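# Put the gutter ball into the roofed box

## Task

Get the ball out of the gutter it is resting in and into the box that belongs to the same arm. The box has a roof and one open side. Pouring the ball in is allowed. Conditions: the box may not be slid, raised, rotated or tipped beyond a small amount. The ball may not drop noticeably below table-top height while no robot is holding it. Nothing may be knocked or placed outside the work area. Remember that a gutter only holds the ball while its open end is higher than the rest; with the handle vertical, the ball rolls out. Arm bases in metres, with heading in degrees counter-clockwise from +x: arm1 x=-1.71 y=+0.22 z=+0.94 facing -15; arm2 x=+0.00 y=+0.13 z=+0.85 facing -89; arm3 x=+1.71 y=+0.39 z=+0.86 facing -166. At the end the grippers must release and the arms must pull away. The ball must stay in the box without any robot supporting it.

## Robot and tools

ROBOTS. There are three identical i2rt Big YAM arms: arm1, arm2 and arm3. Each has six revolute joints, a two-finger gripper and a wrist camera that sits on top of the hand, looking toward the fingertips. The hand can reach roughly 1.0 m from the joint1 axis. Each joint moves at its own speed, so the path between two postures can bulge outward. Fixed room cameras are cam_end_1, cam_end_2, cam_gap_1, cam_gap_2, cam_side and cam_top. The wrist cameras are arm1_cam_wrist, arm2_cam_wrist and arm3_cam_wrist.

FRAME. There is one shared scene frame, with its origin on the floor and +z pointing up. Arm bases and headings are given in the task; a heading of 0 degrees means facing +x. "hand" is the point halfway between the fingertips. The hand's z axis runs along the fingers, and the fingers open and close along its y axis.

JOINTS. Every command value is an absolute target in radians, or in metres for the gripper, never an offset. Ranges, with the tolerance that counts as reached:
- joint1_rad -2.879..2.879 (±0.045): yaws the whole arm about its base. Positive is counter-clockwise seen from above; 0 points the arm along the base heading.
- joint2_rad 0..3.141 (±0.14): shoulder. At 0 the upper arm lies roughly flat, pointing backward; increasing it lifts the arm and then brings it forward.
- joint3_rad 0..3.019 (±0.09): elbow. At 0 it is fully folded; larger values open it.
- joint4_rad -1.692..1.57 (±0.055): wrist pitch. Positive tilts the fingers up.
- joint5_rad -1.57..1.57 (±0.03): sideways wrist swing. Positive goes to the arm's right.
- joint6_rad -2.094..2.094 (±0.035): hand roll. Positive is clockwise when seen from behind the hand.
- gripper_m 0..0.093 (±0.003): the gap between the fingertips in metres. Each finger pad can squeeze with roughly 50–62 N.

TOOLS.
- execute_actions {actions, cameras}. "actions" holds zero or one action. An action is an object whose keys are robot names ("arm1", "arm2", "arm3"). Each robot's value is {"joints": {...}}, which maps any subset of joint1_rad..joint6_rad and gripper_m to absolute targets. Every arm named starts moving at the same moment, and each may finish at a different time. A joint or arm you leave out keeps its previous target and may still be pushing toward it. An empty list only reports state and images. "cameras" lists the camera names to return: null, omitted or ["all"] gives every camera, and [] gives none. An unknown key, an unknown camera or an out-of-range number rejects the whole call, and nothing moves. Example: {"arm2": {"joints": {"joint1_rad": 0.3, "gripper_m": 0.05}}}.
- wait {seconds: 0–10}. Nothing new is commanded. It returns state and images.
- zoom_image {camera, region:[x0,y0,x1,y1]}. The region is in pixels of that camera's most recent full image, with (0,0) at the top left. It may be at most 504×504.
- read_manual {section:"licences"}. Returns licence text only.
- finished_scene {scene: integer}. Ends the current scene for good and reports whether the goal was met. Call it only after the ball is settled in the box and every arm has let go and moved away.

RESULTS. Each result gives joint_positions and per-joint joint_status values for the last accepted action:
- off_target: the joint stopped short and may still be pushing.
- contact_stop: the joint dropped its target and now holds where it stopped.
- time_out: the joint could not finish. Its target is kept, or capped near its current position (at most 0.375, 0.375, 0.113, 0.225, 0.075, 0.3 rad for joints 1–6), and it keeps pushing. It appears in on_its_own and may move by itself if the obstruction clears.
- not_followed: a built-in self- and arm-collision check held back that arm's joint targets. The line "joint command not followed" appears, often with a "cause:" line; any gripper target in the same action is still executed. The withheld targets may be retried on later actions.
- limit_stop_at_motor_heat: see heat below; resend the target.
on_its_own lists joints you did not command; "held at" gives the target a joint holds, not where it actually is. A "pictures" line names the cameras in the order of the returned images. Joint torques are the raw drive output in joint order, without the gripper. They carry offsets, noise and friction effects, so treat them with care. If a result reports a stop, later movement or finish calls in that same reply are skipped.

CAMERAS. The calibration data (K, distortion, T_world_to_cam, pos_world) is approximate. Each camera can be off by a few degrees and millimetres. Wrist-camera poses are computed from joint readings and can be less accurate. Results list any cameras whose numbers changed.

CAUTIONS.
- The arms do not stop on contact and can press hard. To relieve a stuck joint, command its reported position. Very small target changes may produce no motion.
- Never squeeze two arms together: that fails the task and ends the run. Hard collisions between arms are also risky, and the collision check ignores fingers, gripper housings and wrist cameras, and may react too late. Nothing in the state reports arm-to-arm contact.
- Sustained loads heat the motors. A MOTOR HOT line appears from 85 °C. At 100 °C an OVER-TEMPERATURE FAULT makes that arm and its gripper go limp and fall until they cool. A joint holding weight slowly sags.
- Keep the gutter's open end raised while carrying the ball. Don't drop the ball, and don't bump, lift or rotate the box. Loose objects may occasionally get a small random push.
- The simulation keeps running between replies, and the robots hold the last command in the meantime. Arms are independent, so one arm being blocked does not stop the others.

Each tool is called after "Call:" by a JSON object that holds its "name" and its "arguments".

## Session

Call:
{"name": "execute_actions", "arguments": {"actions": []}}

Scene clock: 0.00 s.
Joint torques (N m, as the arm reports them, + toward a larger angle): no reading
arm1.joint_positions: joint1_rad=-0.894 joint2_rad=+0.442 joint3_rad=+1.426 joint4_rad=-1.391 joint5_rad=+0.192 joint6_rad=+0.091 gripper_m=+0.094
arm1.joint_status: not commanded
arm1.hand: x=-1.6893 y=+0.0772 z=+1.5196 quat_wxyz=(-0.432, -0.529, -0.644, +0.345) (m; scene frame)
arm2.joint_positions: joint1_rad=-0.112 joint2_rad=+0.336 joint3_rad=+1.605 joint4_rad=-1.598 joint5_rad=-0.149 joint6_rad=-0.015 gripper_m=+0.095
arm2.joint_status: not commanded
arm2.hand: x=+0.0203 y=+0.1003 z=+1.4580 quat_wxyz=(-0.433, -0.567, -0.582, +0.391) (m; scene frame)
arm3.joint_positions: joint1_rad=+0.491 joint2_rad=+0.265 joint3_rad=+1.482 joint4_rad=-1.284 joint5_rad=-0.172 joint6_rad=-0.316 gripper_m=+0.095
arm3.joint_status: not commanded
arm3.hand: x=+1.6965 y=+0.3348 z=+1.4962 quat_wxyz=(-0.203, -0.601, -0.415, +0.652) (m; scene frame)
pictures: arm1_cam_wrist, arm2_cam_wrist, arm3_cam_wrist, cam_end_1, cam_end_2, cam_gap_1, cam_gap_2, cam_side, cam_top
camera_calibration (this result's frames):
arm1_cam_wrist: T_world_to_cam=[[-0.978316, -0.207003, -0.00694274, -1.62595], [-0.174122, 0.840145, -0.513651, 0.424575], [0.11216, -0.501304, -0.857971, 1.65478], [0, 0, 0, 1]] pos_world=[-1.70237, 0.136267, 1.62655]
arm2_cam_wrist: T_world_to_cam=[[-0.998799, -0.0377099, -0.0312869, 0.0706065], [-0.0122064, 0.80988, -0.586468, 0.783261], [0.0474543, -0.585382, -0.809368, 1.36335], [0, 0, 0, 1]] pos_world=[0.0153858, 0.166393, 1.56502]
arm3_cam_wrist: T_world_to_cam=[[-0.764303, 0.575389, 0.291149, 0.672201], [0.199551, 0.640368, -0.741693, 0.562955], [-0.613205, -0.508779, -0.604255, 2.2362], [0, 0, 0, 1]] pos_world=[1.77267, 0.390455, 1.57306]
Images, in order (width x height): arm1_cam_wrist 672x504, arm2_cam_wrist 672x504, arm3_cam_wrist 672x504, cam_end_1 672x504, cam_end_2 672x504, cam_gap_1 672x504, cam_gap_2 672x504, cam_side 672x504, cam_top 672x504.

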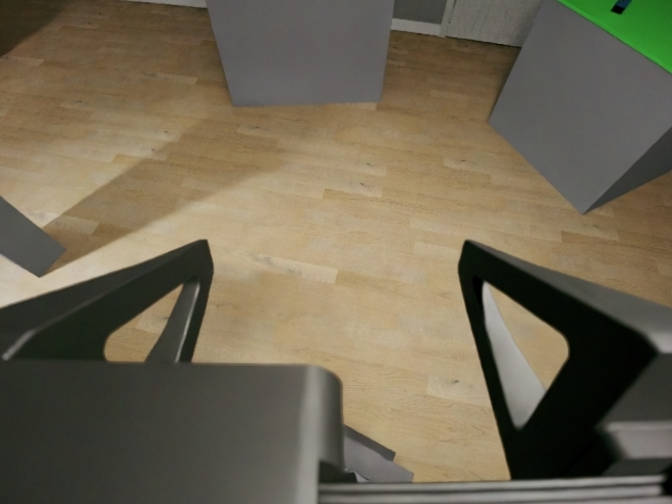

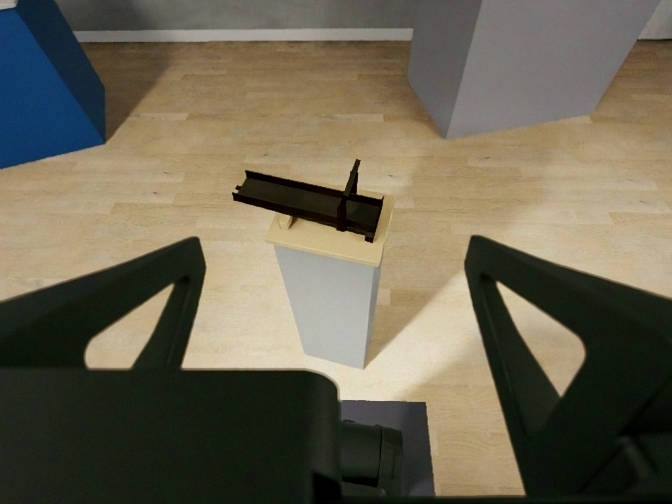

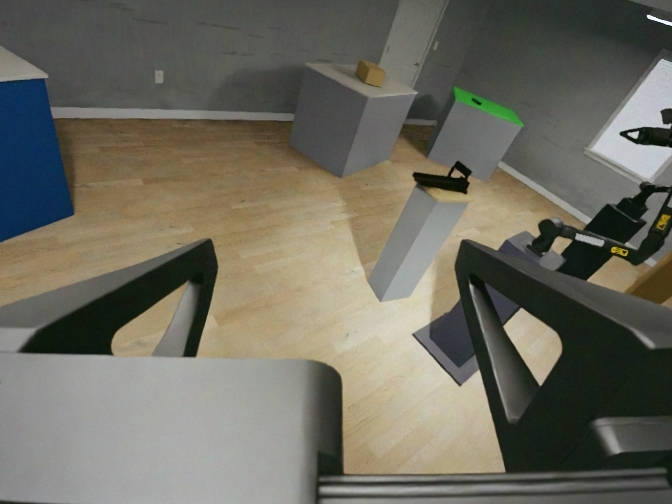

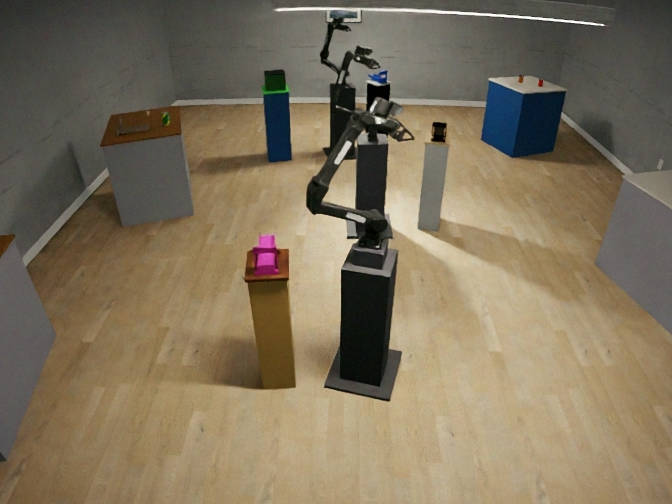

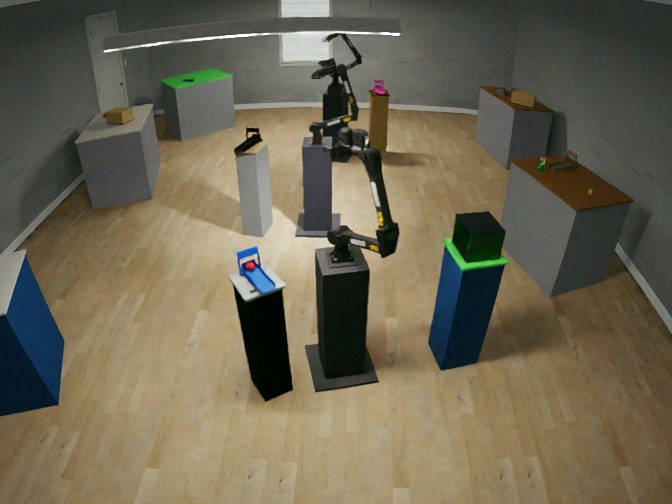

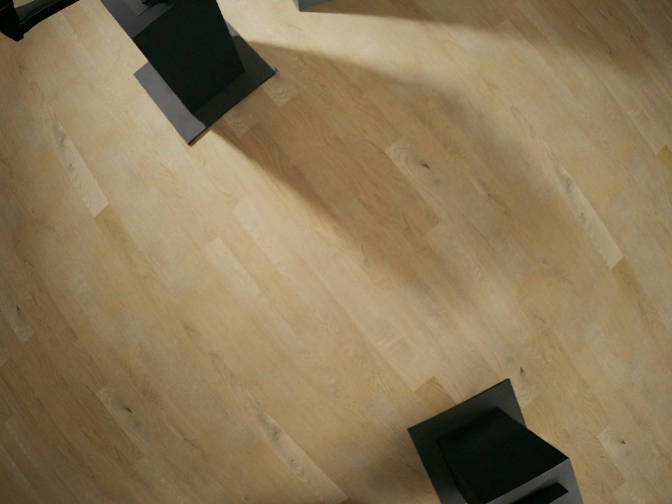

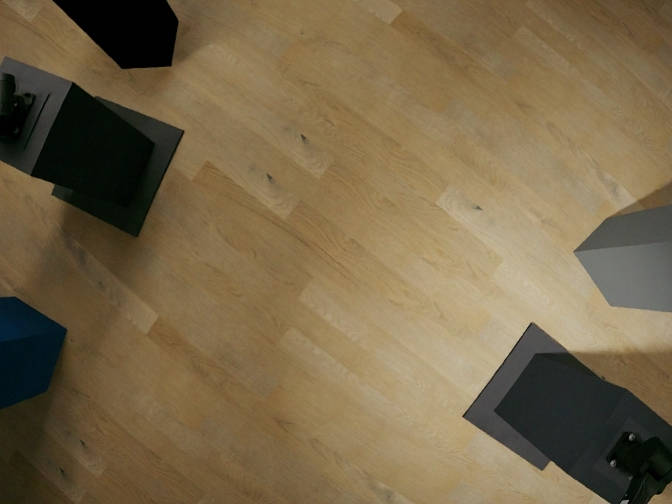

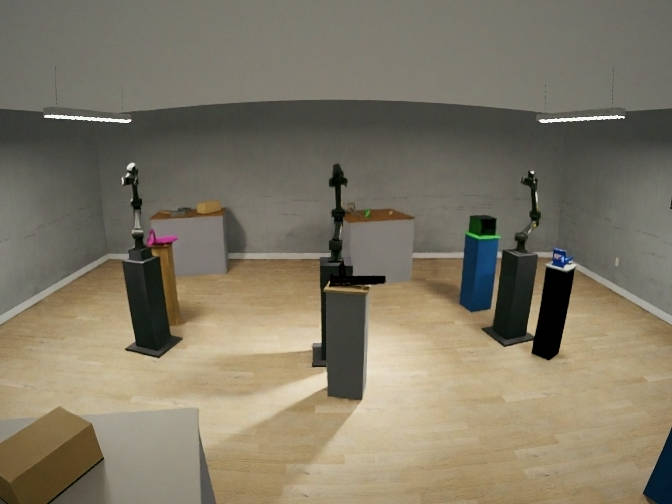

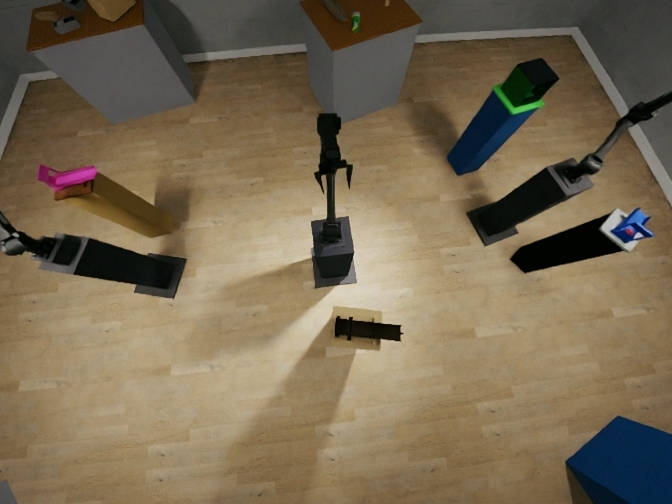

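Call:
{"name": "zoom_image", "arguments": {"camera": "cam_end_2", "region": [200, 200, 330, 320]}}

Call:
{"name": "zoom_image", "arguments": {"camera": "cam_end_2", "region": [410, 190, 540, 300]}}

Call:
{"name": "zoom_image", "arguments": {"camera": "cam_side", "region": [440, 190, 600, 300]}}

Call:
{"name": "zoom_image", "arguments": {"camera": "cam_top", "region": [440, 40, 672, 280]}}

Region (200, 200, 330, 320) of cam_end_2's 672x504 image, scaled by 3.877, with more detail than that image has; it fills the top 465 rows of this view, and the rest is white.

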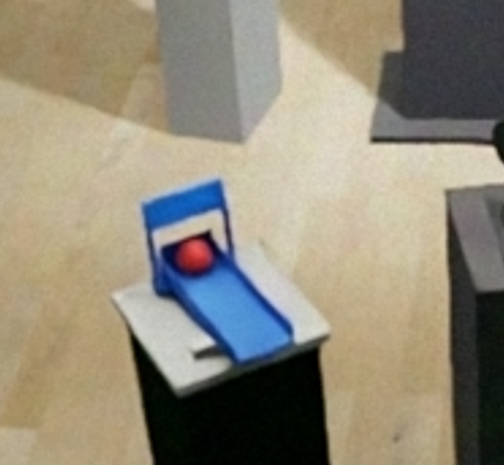

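Region (410, 190, 540, 300) of cam_end_2's 672x504 image, scaled by 3.877, with more detail than that image has; it fills the top 426 rows of this view, and the rest is white.

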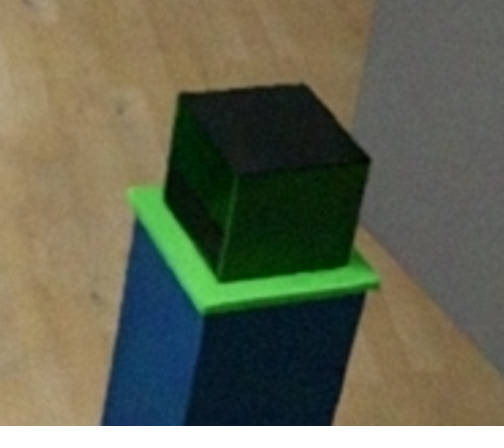

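Region (440, 190, 600, 300) of cam_side's 672x504 image, scaled by 3.150, with more detail than that image has; it fills the top 346 rows of this view, and the rest is white.

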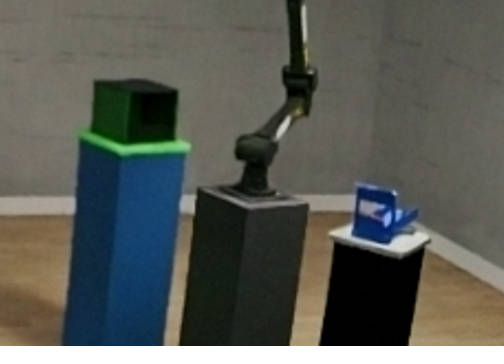

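Region (440, 40, 672, 280) of cam_top's 672x504 image, scaled by 2.100, with more detail than that image has; it fills the left 487 columns of this view, and the rest is white.

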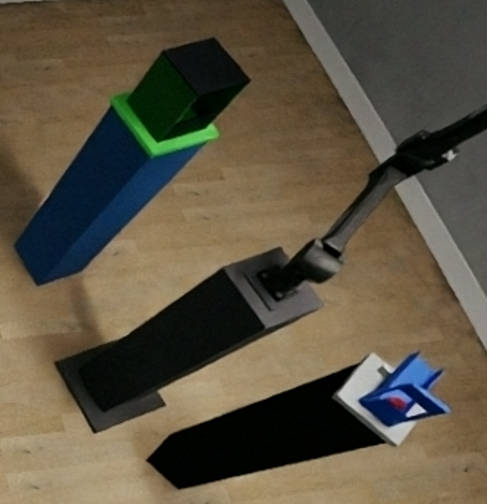

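Call:
{"name": "execute_actions", "arguments": {"actions": [{"arm3": {"joints": {"joint1_rad": 1.4605, "joint2_rad": 1.7069, "joint3_rad": 1.6741, "joint4_rad": -1.6171, "joint5_rad": -0.1655, "joint6_rad": -0.4482, "gripper_m": 0.093}}}], "cameras": ["arm3_cam_wrist", "cam_end_2", "cam_side"]}}

Scene clock: 75.57 s.
Joint torques (N m, as the arm reports them, + toward a larger angle): arm1=[0.53 3.58 8.06 1.94 0.13 0.05] | arm2=[ 0.67 10.49  4.38  2.53  0.02 -0.03] | arm3=[ -1.2  -16.94   9.95   0.13  -0.11  -0.11]
arm1.joint_positions: joint1_rad=-0.894 joint2_rad=+0.442 joint3_rad=+1.426 joint4_rad=-1.391 joint5_rad=+0.192 joint6_rad=+0.091 gripper_m=+0.094
arm1.joint_status: not commanded
arm1.hand: x=-1.6893 y=+0.0772 z=+1.5196 quat_wxyz=(-0.432, -0.529, -0.644, +0.345) (m; scene frame)
arm2.joint_positions: joint1_rad=-0.112 joint2_rad=+0.336 joint3_rad=+1.605 joint4_rad=-1.598 joint5_rad=-0.149 joint6_rad=-0.015 gripper_m=+0.095
arm2.joint_status: not commanded
arm2.hand: x=+0.0203 y=+0.1003 z=+1.4580 quat_wxyz=(-0.433, -0.567, -0.582, +0.391) (m; scene frame)
arm3.joint_positions: joint1_rad=+1.470 joint2_rad=+1.708 joint3_rad=+1.660 joint4_rad=-1.609 joint5_rad=-0.165 joint6_rad=-0.437 gripper_m=+0.093
arm3.joint_status: all done
arm3.hand: x=+1.8127 y=-0.1038 z=+1.0950 quat_wxyz=(-0.042, -0.477, -0.874, -0.083) (m; scene frame)
pictures: arm3_cam_wrist, cam_end_2, cam_side
camera_calibration (this result's frames):
arm3_cam_wrist: T_world_to_cam=[[-0.830043, -0.5263, -0.184489, 1.65585], [-0.525814, 0.628276, 0.573401, 0.396634], [-0.185871, 0.572955, -0.798232, 1.39195], [0, 0, 0, 1]] pos_world=[1.84171, -0.175243, 1.18915]
Images, in order (width x height): arm3_cam_wrist 672x504, cam_end_2 672x504, cam_side 672x504.

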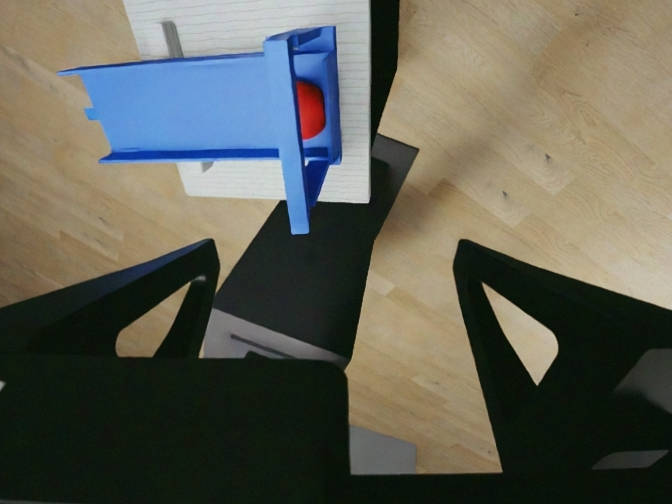

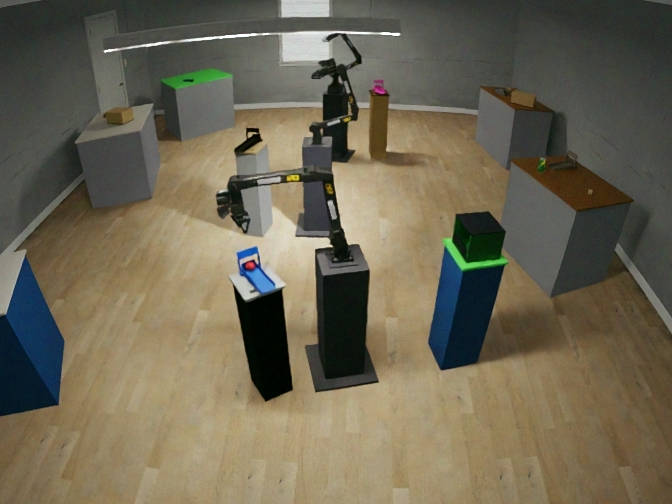

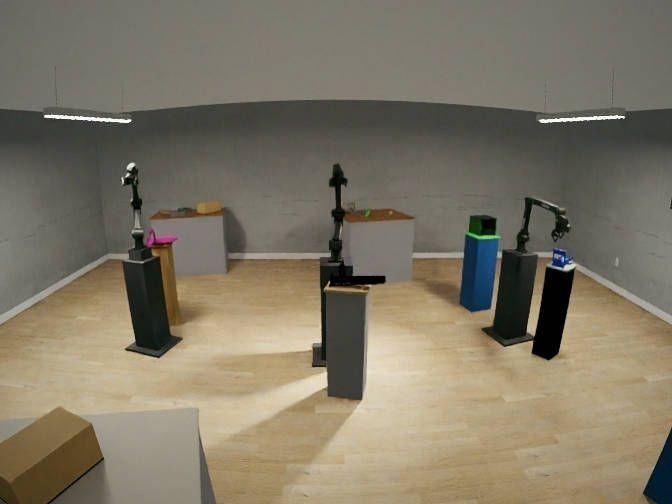

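Call:
{"name": "zoom_image", "arguments": {"camera": "arm3_cam_wrist", "region": [40, 0, 420, 260]}}

Region (40, 0, 420, 260) of arm3_cam_wrist's 672x504 image, scaled by 1.326, with more detail than that image has; it fills the top 345 rows of this view, and the rest is white.

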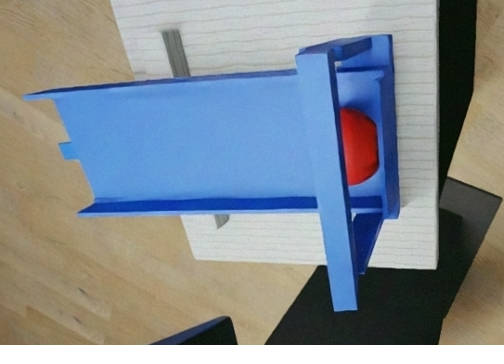

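Call:
{"name": "execute_actions", "arguments": {"actions": [{"arm3": {"joints": {"joint1_rad": 1.550, "joint2_rad": 1.7005, "joint3_rad": 1.4635, "joint4_rad": -1.395, "joint5_rad": -0.1698, "joint6_rad": -0.379, "gripper_m": 0.093}}}], "cameras": ["arm3_cam_wrist", "cam_end_2"]}}

Scene clock: 118.43 s.
Joint torques (N m, as the arm reports them, + toward a larger angle): arm1=[0.58 3.56 8.05 1.93 0.13 0.06] | arm2=[ 0.64 10.26  4.37  2.53  0.03 -0.02] | arm3=[ -0.85 -16.34   8.82   0.88  -0.15   0.18]
arm1.joint_positions: joint1_rad=-0.894 joint2_rad=+0.442 joint3_rad=+1.426 joint4_rad=-1.391 joint5_rad=+0.192 joint6_rad=+0.091 gripper_m=+0.094
arm1.joint_status: not commanded
arm1.hand: x=-1.6893 y=+0.0772 z=+1.5196 quat_wxyz=(-0.432, -0.529, -0.644, +0.345) (m; scene frame)
arm2.joint_positions: joint1_rad=-0.112 joint2_rad=+0.336 joint3_rad=+1.605 joint4_rad=-1.598 joint5_rad=-0.149 joint6_rad=-0.015 gripper_m=+0.095
arm2.joint_status: not commanded
arm2.hand: x=+0.0203 y=+0.1003 z=+1.4580 quat_wxyz=(-0.433, -0.567, -0.582, +0.391) (m; scene frame)
arm3.joint_positions: joint1_rad=+1.558 joint2_rad=+1.703 joint3_rad=+1.460 joint4_rad=-1.405 joint5_rad=-0.168 joint6_rad=-0.391 gripper_m=+0.093
arm3.joint_status: all done
arm3.hand: x=+1.8540 y=-0.0830 z=+1.0219 quat_wxyz=(-0.040, -0.458, -0.884, -0.084) (m; scene frame)
pictures: arm3_cam_wrist, cam_end_2
camera_calibration (this result's frames):
arm3_cam_wrist: T_world_to_cam=[[-0.806967, -0.561296, -0.183712, 1.64113], [-0.551959, 0.606098, 0.572701, 0.494554], [-0.210107, 0.563552, -0.798914, 1.37417], [0, 0, 0, 1]] pos_world=[1.88603, -0.153007, 1.11611]
Images, in order (width x height): arm3_cam_wrist 672x504, cam_end_2 672x504.

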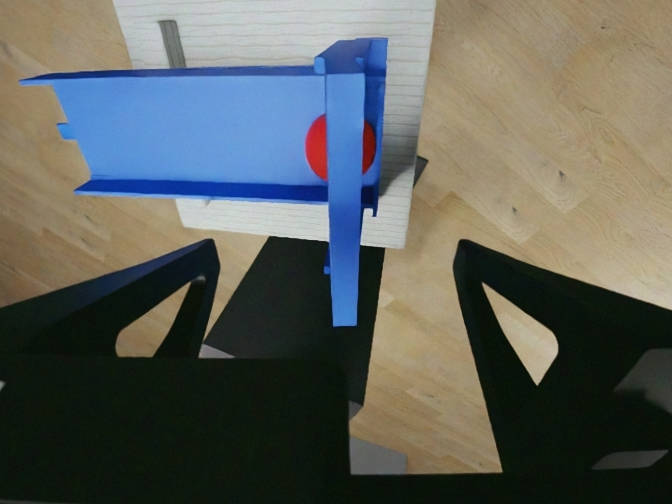

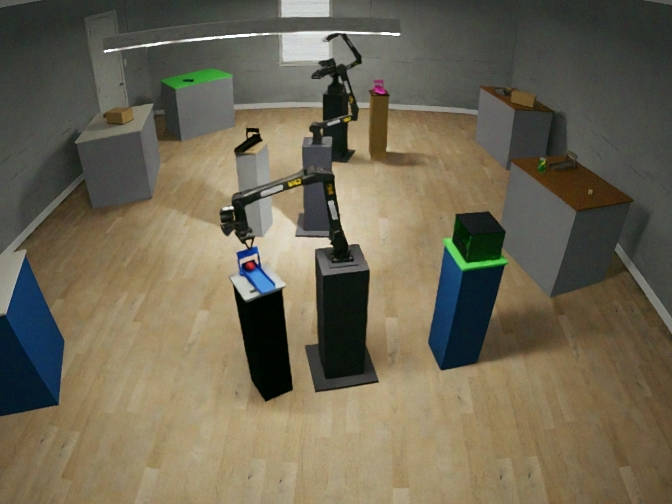

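Call:
{"name": "execute_actions", "arguments": {"actions": [{"arm3": {"joints": {"joint1_rad": 1.568, "joint2_rad": 1.737, "joint3_rad": 1.3535, "joint4_rad": -1.240, "joint5_rad": -0.171, "joint6_rad": -0.358, "gripper_m": 0.093}}}], "cameras": ["arm3_cam_wrist", "cam_end_2"]}}

Scene clock: 140.43 s.
Joint torques (N m, as the arm reports them, + toward a larger angle): arm1=[0.6  3.54 8.06 1.92 0.12 0.06] | arm2=[ 0.76 10.45  4.46  2.51  0.04 -0.06] | arm3=[  0.09 -16.92   8.27   0.76  -0.23   0.2 ]
arm1.joint_positions: joint1_rad=-0.894 joint2_rad=+0.442 joint3_rad=+1.426 joint4_rad=-1.391 joint5_rad=+0.192 joint6_rad=+0.091 gripper_m=+0.094
arm1.joint_status: not commanded
arm1.hand: x=-1.6893 y=+0.0772 z=+1.5196 quat_wxyz=(-0.432, -0.529, -0.644, +0.345) (m; scene frame)
arm2.joint_positions: joint1_rad=-0.112 joint2_rad=+0.336 joint3_rad=+1.605 joint4_rad=-1.598 joint5_rad=-0.149 joint6_rad=-0.015 gripper_m=+0.095
arm2.joint_status: not commanded
arm2.hand: x=+0.0203 y=+0.1003 z=+1.4580 quat_wxyz=(-0.433, -0.567, -0.582, +0.391) (m; scene frame)
arm3.joint_positions: joint1_rad=+1.558 joint2_rad=+1.742 joint3_rad=+1.351 joint4_rad=-1.249 joint5_rad=-0.168 joint6_rad=-0.369 gripper_m=+0.093
arm3.joint_status: all done
arm3.hand: x=+1.8537 y=-0.0814 z=+0.9632 quat_wxyz=(-0.042, -0.467, -0.879, -0.081) (m; scene frame)
pictures: arm3_cam_wrist, cam_end_2
camera_calibration (this result's frames):
arm3_cam_wrist: T_world_to_cam=[[-0.818708, -0.544923, -0.181038, 1.65155], [-0.538708, 0.619777, 0.570674, 0.505535], [-0.198771, 0.564743, -0.800972, 1.30743], [0, 0, 0, 1]] pos_world=[1.88436, -0.151712, 1.05771]
Images, in order (width x height): arm3_cam_wrist 672x504, cam_end_2 672x504.

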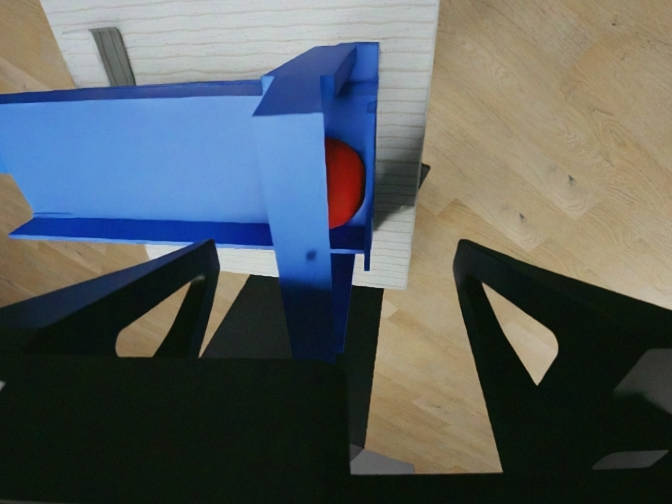

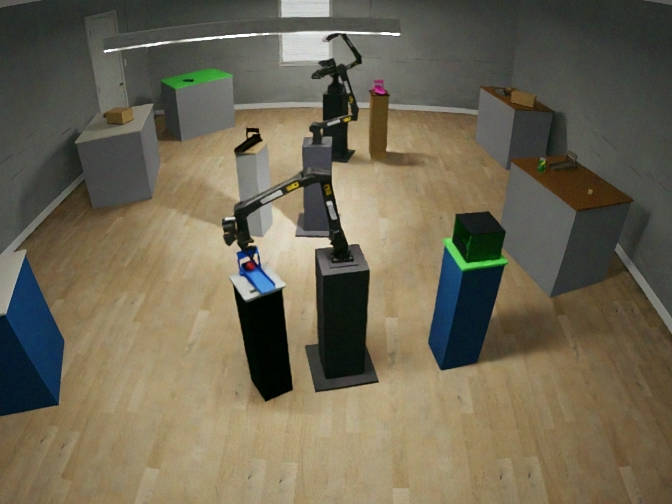

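Call:
{"name": "execute_actions", "arguments": {"actions": [{"arm3": {"joints": {"gripper_m": 0.0}}}], "cameras": ["arm3_cam_wrist", "cam_end_2"]}}

Scene clock: 146.40 s.
Joint torques (N m, as the arm reports them, + toward a larger angle): arm1=[0.57 3.65 8.07 1.94 0.12 0.05] | arm2=[ 0.56 10.37  4.32  2.51  0.01 -0.05] | arm3=[  0.24 -16.98   8.33   0.77   0.2    0.18]
arm1.joint_positions: joint1_rad=-0.894 joint2_rad=+0.442 joint3_rad=+1.426 joint4_rad=-1.391 joint5_rad=+0.192 joint6_rad=+0.091 gripper_m=+0.094
arm1.joint_status: not commanded
arm1.hand: x=-1.6893 y=+0.0772 z=+1.5196 quat_wxyz=(-0.432, -0.529, -0.644, +0.345) (m; scene frame)
arm2.joint_positions: joint1_rad=-0.112 joint2_rad=+0.336 joint3_rad=+1.605 joint4_rad=-1.598 joint5_rad=-0.149 joint6_rad=-0.015 gripper_m=+0.095
arm2.joint_status: not commanded
arm2.hand: x=+0.0203 y=+0.1003 z=+1.4580 quat_wxyz=(-0.433, -0.567, -0.582, +0.391) (m; scene frame)
arm3.joint_positions: joint1_rad=+1.559 joint2_rad=+1.741 joint3_rad=+1.351 joint4_rad=-1.247 joint5_rad=-0.176 joint6_rad=-0.368 gripper_m=+0.012
arm3.joint_status: gripper_m off_target (ended at +0.012, target +0.000)
arm3.hand: x=+1.8557 y=-0.0815 z=+0.9640 quat_wxyz=(-0.046, -0.468, -0.879, -0.083) (m; scene frame)
pictures: arm3_cam_wrist, cam_end_2
camera_calibration (this result's frames):
arm3_cam_wrist: T_world_to_cam=[[-0.817859, -0.54411, -0.187217, 1.6577], [-0.542673, 0.62116, 0.56539, 0.518826], [-0.191342, 0.564007, -0.803296, 1.29688], [0, 0, 0, 1]] pos_world=[1.88547, -0.15175, 1.05879]
Images, in order (width x height): arm3_cam_wrist 672x504, cam_end_2 672x504.

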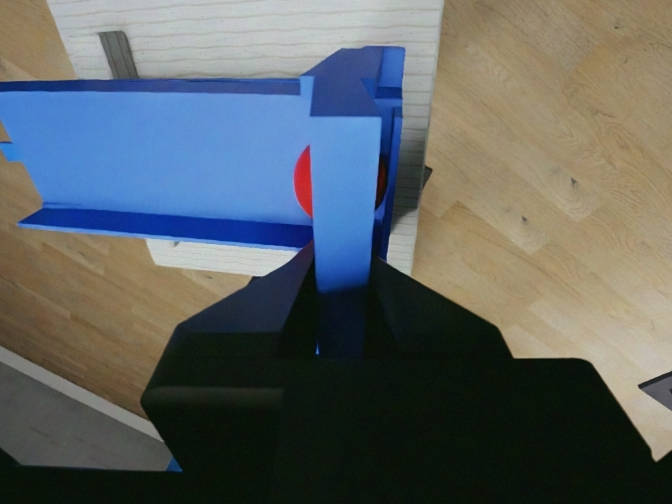

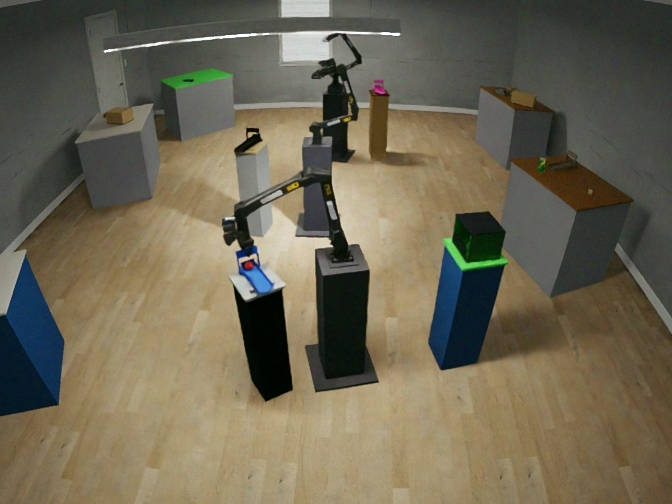

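Call:
{"name": "execute_actions", "arguments": {"actions": [{"arm3": {"joints": {"joint2_rad": 1.543, "joint3_rad": 1.475, "joint4_rad": -1.497, "joint5_rad": -0.6, "joint6_rad": 0.01}}}], "cameras": ["arm3_cam_wrist", "cam_end_2"]}}

Scene clock: 177.60 s.
Joint torques (N m, as the arm reports them, + toward a larger angle): arm1=[0.55 3.55 8.05 1.94 0.13 0.06] | arm2=[ 0.64 10.08  4.41  2.55  0.02 -0.04] | arm3=[  0.12 -15.07  11.74   0.41  -0.84   0.18]
arm1.joint_positions: joint1_rad=-0.894 joint2_rad=+0.442 joint3_rad=+1.426 joint4_rad=-1.391 joint5_rad=+0.192 joint6_rad=+0.091 gripper_m=+0.094
arm1.joint_status: not commanded
arm1.hand: x=-1.6893 y=+0.0772 z=+1.5196 quat_wxyz=(-0.432, -0.529, -0.644, +0.345) (m; scene frame)
arm2.joint_positions: joint1_rad=-0.112 joint2_rad=+0.336 joint3_rad=+1.605 joint4_rad=-1.598 joint5_rad=-0.149 joint6_rad=-0.015 gripper_m=+0.095
arm2.joint_status: not commanded
arm2.hand: x=+0.0203 y=+0.1003 z=+1.4580 quat_wxyz=(-0.433, -0.567, -0.582, +0.391) (m; scene frame)
arm3.joint_positions: joint1_rad=+1.559 joint2_rad=+1.551 joint3_rad=+1.440 joint4_rad=-1.490 joint5_rad=-0.591 joint6_rad=-0.001 gripper_m=+0.012
arm3.joint_status: all done
arm3.hand: x=+1.9113 y=-0.0325 z=+1.1113 quat_wxyz=(-0.171, -0.597, -0.747, -0.237) (m; scene frame)
pictures: arm3_cam_wrist, cam_end_2
camera_calibration (this result's frames):
arm3_cam_wrist: T_world_to_cam=[[-0.812926, -0.169869, -0.557042, 2.17113], [-0.493624, 0.708521, 0.504314, 0.412189], [0.309009, 0.68494, -0.659827, 0.286412], [0, 0, 0, 1]] pos_world=[1.87993, -0.119412, 1.19052]
Images, in order (width x height): arm3_cam_wrist 672x504, cam_end_2 672x504.

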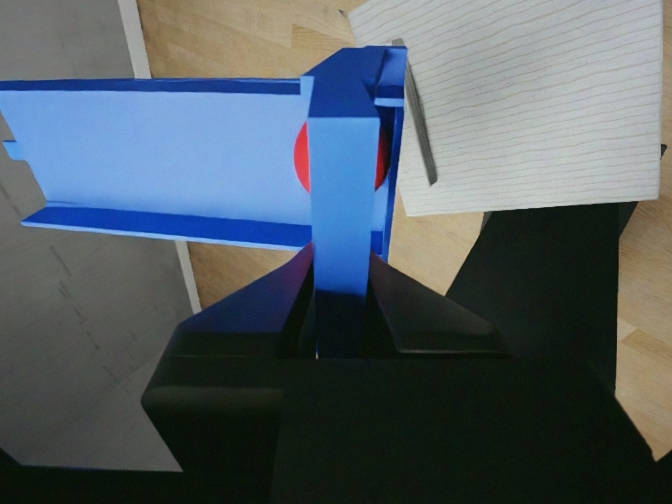

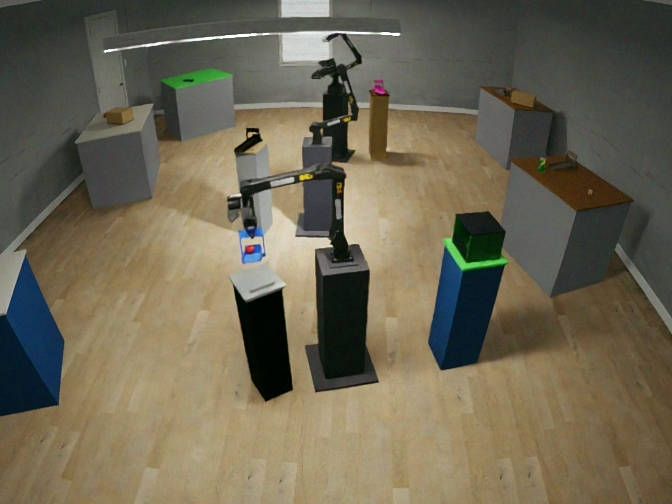

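Call:
{"name": "execute_actions", "arguments": {"actions": [{"arm3": {"joints": {"joint1_rad": -1.686, "joint2_rad": 1.06, "joint3_rad": 0.883, "joint4_rad": -0.862, "joint5_rad": -0.6, "joint6_rad": 0.0}}}], "cameras": ["arm3_cam_wrist", "cam_end_2", "cam_side"]}}

Scene clock: 228.83 s.
Joint torques (N m, as the arm reports them, + toward a larger angle): arm1=[0.58 3.62 8.07 1.93 0.13 0.06] | arm2=[ 1.   10.36  4.4   2.53  0.01 -0.04] | arm3=[-0.33 -8.18 10.11  1.84 -0.71  0.06]
arm1.joint_positions: joint1_rad=-0.894 joint2_rad=+0.442 joint3_rad=+1.426 joint4_rad=-1.391 joint5_rad=+0.192 joint6_rad=+0.091 gripper_m=+0.094
arm1.joint_status: not commanded
arm1.hand: x=-1.6893 y=+0.0772 z=+1.5196 quat_wxyz=(-0.432, -0.529, -0.644, +0.345) (m; scene frame)
arm2.joint_positions: joint1_rad=-0.112 joint2_rad=+0.336 joint3_rad=+1.605 joint4_rad=-1.598 joint5_rad=-0.149 joint6_rad=-0.015 gripper_m=+0.095
arm2.joint_status: not commanded
arm2.hand: x=+0.0203 y=+0.1003 z=+1.4580 quat_wxyz=(-0.433, -0.567, -0.582, +0.391) (m; scene frame)
arm3.joint_positions: joint1_rad=-1.685 joint2_rad=+1.073 joint3_rad=+0.876 joint4_rad=-0.874 joint5_rad=-0.592 joint6_rad=-0.001 gripper_m=+0.012
arm3.joint_status: all done
arm3.hand: x=+1.5714 y=+0.7527 z=+1.0890 quat_wxyz=(-0.056, -0.744, +0.558, +0.363) (m; scene frame)
pictures: arm3_cam_wrist, cam_end_2, cam_side
camera_calibration (this result's frames):
arm3_cam_wrist: T_world_to_cam=[[0.791015, 0.365417, -0.490678, -0.979821], [0.436115, -0.899273, 0.0333509, -0.0385565], [-0.429067, -0.240373, -0.870702, 1.92488], [0, 0, 0, 1]] pos_world=[1.61777, 0.78606, 1.1965]
Images, in order (width x height): arm3_cam_wrist 672x504, cam_end_2 672x504, cam_side 672x504.

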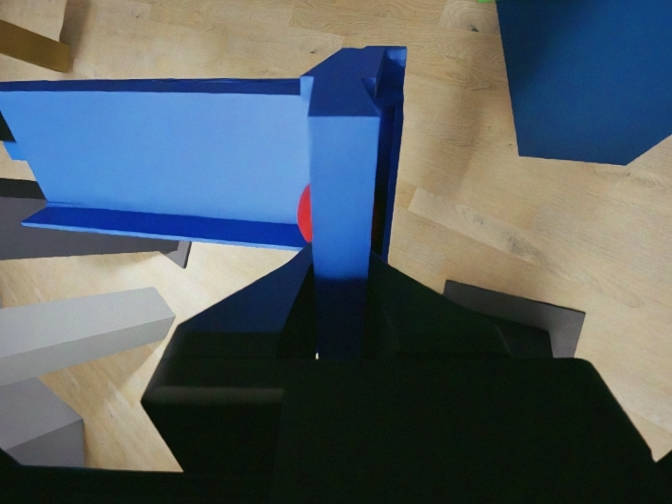

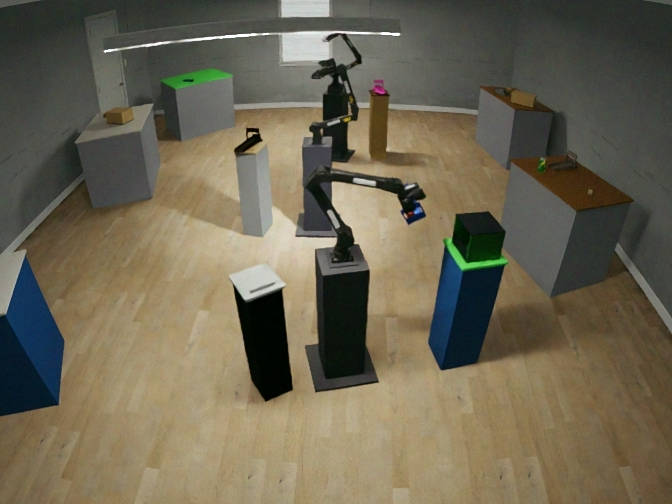

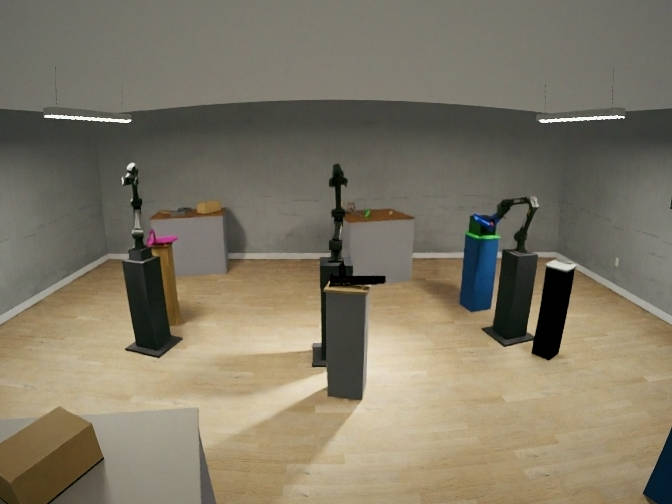

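Call:
{"name": "execute_actions", "arguments": {"actions": [{"arm3": {"joints": {"joint6_rad": 1.58}}}], "cameras": ["arm3_cam_wrist", "cam_end_2", "cam_side"]}}

Scene clock: 244.13 s.
Joint torques (N m, as the arm reports them, + toward a larger angle): arm1=[0.58 3.57 8.07 1.94 0.12 0.05] | arm2=[ 0.47 10.21  4.42  2.6   0.02 -0.03] | arm3=[-0.72 -8.35 10.06  1.8  -0.52  0.15]
arm1.joint_positions: joint1_rad=-0.894 joint2_rad=+0.442 joint3_rad=+1.426 joint4_rad=-1.391 joint5_rad=+0.192 joint6_rad=+0.091 gripper_m=+0.094
arm1.joint_status: not commanded
arm1.hand: x=-1.6893 y=+0.0772 z=+1.5196 quat_wxyz=(-0.432, -0.529, -0.644, +0.345) (m; scene frame)
arm2.joint_positions: joint1_rad=-0.112 joint2_rad=+0.336 joint3_rad=+1.605 joint4_rad=-1.598 joint5_rad=-0.149 joint6_rad=-0.015 gripper_m=+0.095
arm2.joint_status: not commanded
arm2.hand: x=+0.0203 y=+0.1003 z=+1.4580 quat_wxyz=(-0.433, -0.567, -0.582, +0.391) (m; scene frame)
arm3.joint_positions: joint1_rad=-1.685 joint2_rad=+1.073 joint3_rad=+0.876 joint4_rad=-0.874 joint5_rad=-0.594 joint6_rad=+1.571 gripper_m=+0.012
arm3.joint_status: all done
arm3.hand: x=+1.5712 y=+0.7526 z=+1.0891 quat_wxyz=(-0.297, -0.131, +0.921, +0.217) (m; scene frame)
pictures: arm3_cam_wrist, cam_end_2, cam_side
camera_calibration (this result's frames):
arm3_cam_wrist: T_world_to_cam=[[0.108203, -0.873941, -0.473834, 1.00769], [-0.296595, -0.483305, 0.823679, -0.0611509], [-0.948854, 0.0514121, -0.311502, 1.91293], [0, 0, 0, 1]] pos_world=[1.68792, 0.752758, 1.12373]
Images, in order (width x height): arm3_cam_wrist 672x504, cam_end_2 672x504, cam_side 672x504.

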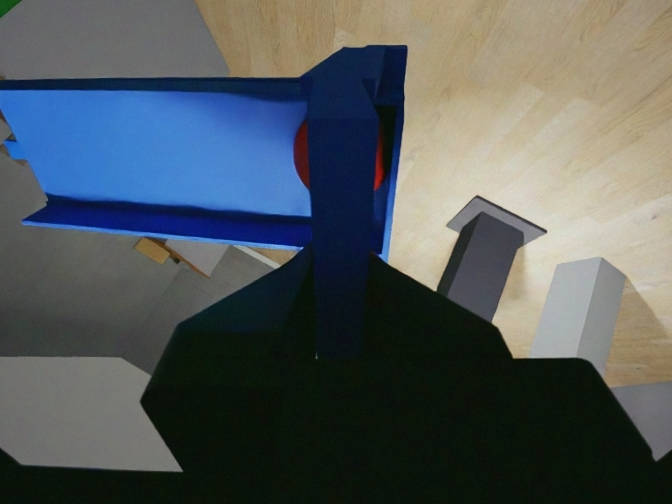

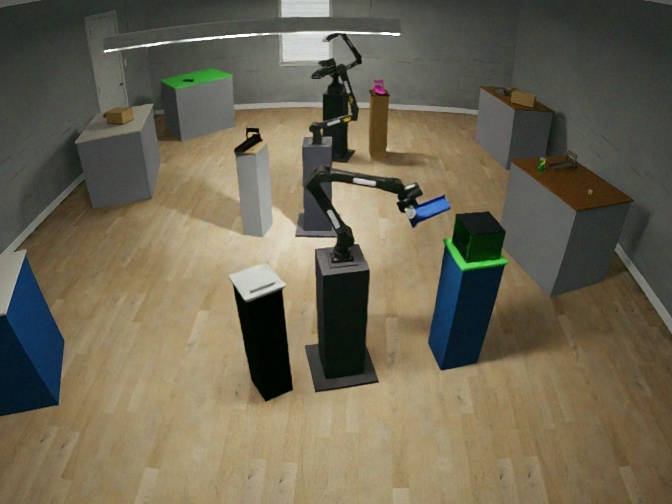

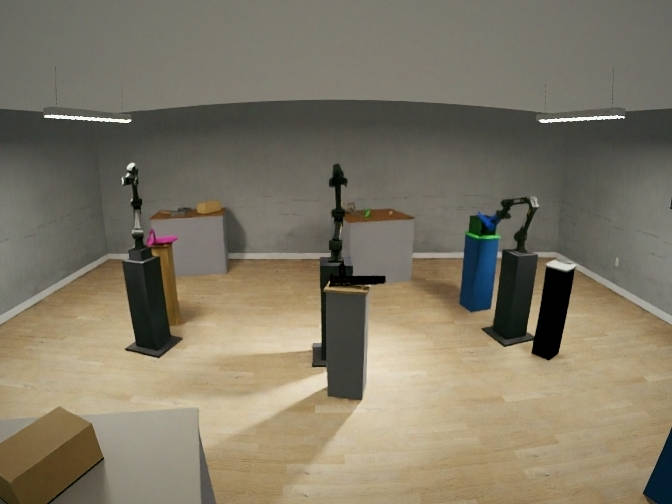

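Call:
{"name": "execute_actions", "arguments": {"actions": [{"arm3": {"joints": {"joint2_rad": 1.062, "joint3_rad": 0.757, "joint4_rad": -0.923, "joint5_rad": 0.0, "joint6_rad": 1.58}}}], "cameras": ["arm3_cam_wrist", "cam_end_2", "cam_side", "cam_top"]}}

Scene clock: 252.70 s.
Joint torques (N m, as the arm reports them, + toward a larger angle): arm1=[0.55 3.55 8.07 1.94 0.12 0.06] | arm2=[ 0.54 10.35  4.45  2.42  0.03 -0.06] | arm3=[-0.55 -6.68 10.52  1.19  0.37  0.09]
arm1.joint_positions: joint1_rad=-0.894 joint2_rad=+0.442 joint3_rad=+1.426 joint4_rad=-1.391 joint5_rad=+0.192 joint6_rad=+0.091 gripper_m=+0.094
arm1.joint_status: not commanded
arm1.hand: x=-1.6893 y=+0.0772 z=+1.5196 quat_wxyz=(-0.432, -0.529, -0.644, +0.345) (m; scene frame)
arm2.joint_positions: joint1_rad=-0.112 joint2_rad=+0.336 joint3_rad=+1.605 joint4_rad=-1.598 joint5_rad=-0.149 joint6_rad=-0.015 gripper_m=+0.095
arm2.joint_status: not commanded
arm2.hand: x=+0.0203 y=+0.1003 z=+1.4580 quat_wxyz=(-0.433, -0.567, -0.582, +0.391) (m; scene frame)
arm3.joint_positions: joint1_rad=-1.685 joint2_rad=+1.071 joint3_rad=+0.736 joint4_rad=-0.929 joint5_rad=-0.003 joint6_rad=+1.577 gripper_m=+0.012
arm3.joint_status: all done
arm3.hand: x=+1.6718 y=+0.7210 z=+0.9941 quat_wxyz=(-0.011, -0.060, +0.986, +0.152) (m; scene frame)
pictures: arm3_cam_wrist, cam_end_2, cam_side, cam_top
camera_calibration (this result's frames):
arm3_cam_wrist: T_world_to_cam=[[0.110194, -0.947625, -0.299773, 0.800866], [-0.788072, -0.267091, 0.554621, 0.964938], [-0.605639, 0.175127, -0.776229, 1.77934], [0, 0, 0, 1]] pos_world=[1.74983, 0.705035, 1.08608]
Images, in order (width x height): arm3_cam_wrist 672x504, cam_end_2 672x504, cam_side 672x504, cam_top 672x504.

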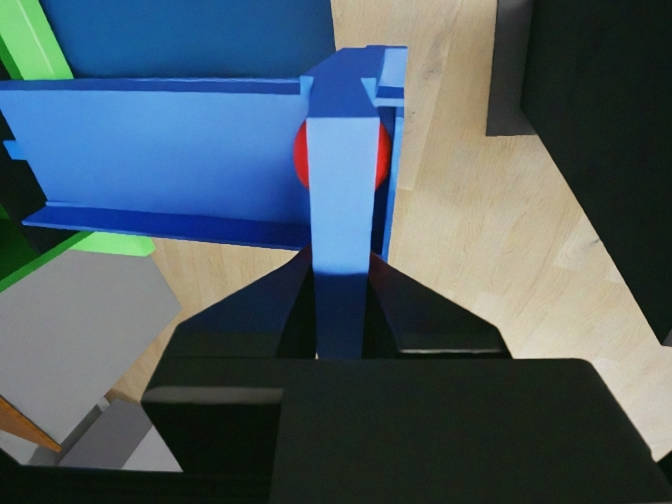

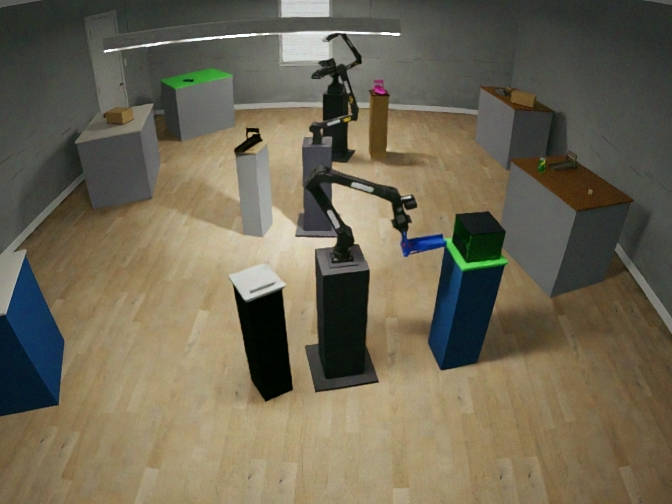

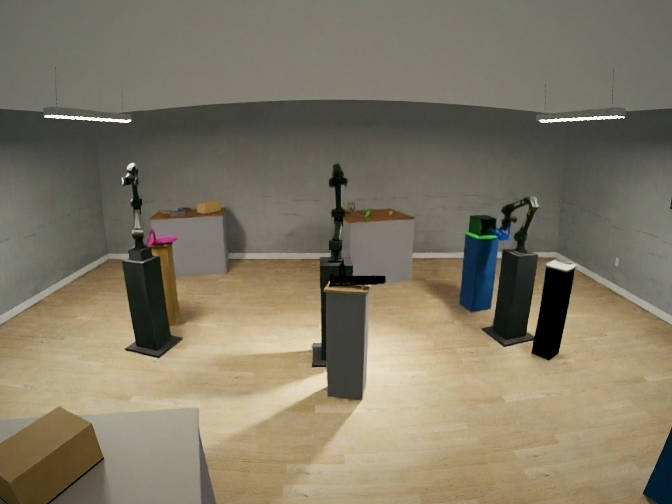

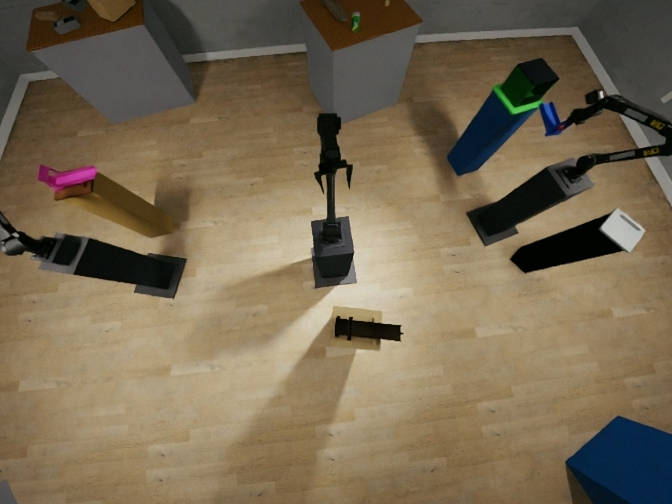

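Call:
{"name": "zoom_image", "arguments": {"camera": "cam_end_2", "region": [380, 180, 520, 290]}}

Call:
{"name": "zoom_image", "arguments": {"camera": "cam_side", "region": [450, 190, 550, 260]}}

Call:
{"name": "zoom_image", "arguments": {"camera": "arm3_cam_wrist", "region": [0, 0, 220, 300]}}

Region (380, 180, 520, 290) of cam_end_2's 672x504 image, scaled by 3.600, with more detail than that image has; it fills the top 396 rows of this view, and the rest is white.

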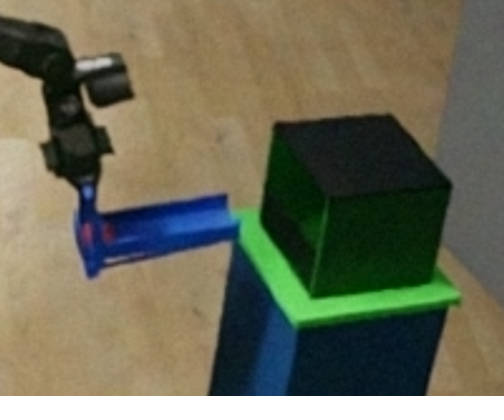

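Region (450, 190, 550, 260) of cam_side's 672x504 image, scaled by 5.040, with more detail than that image has; it fills the top 353 rows of this view, and the rest is white.

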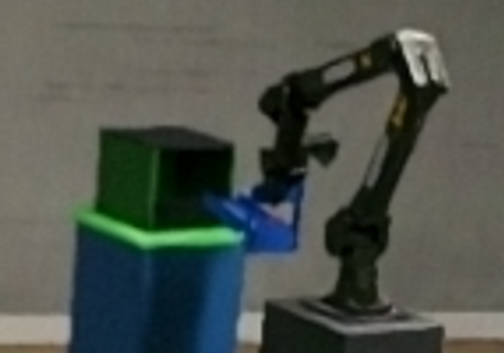

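Region (0, 0, 220, 300) of arm3_cam_wrist's 672x504 image, scaled by 1.680, with more detail than that image has; it fills the left 370 columns of this view, and the rest is white.

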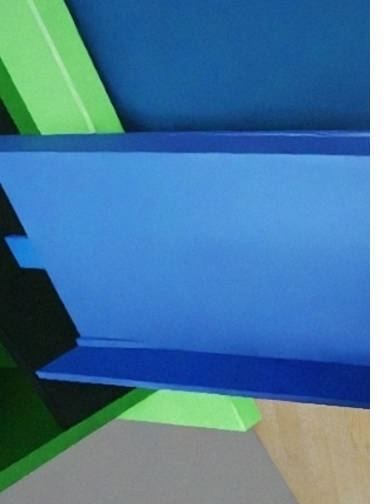

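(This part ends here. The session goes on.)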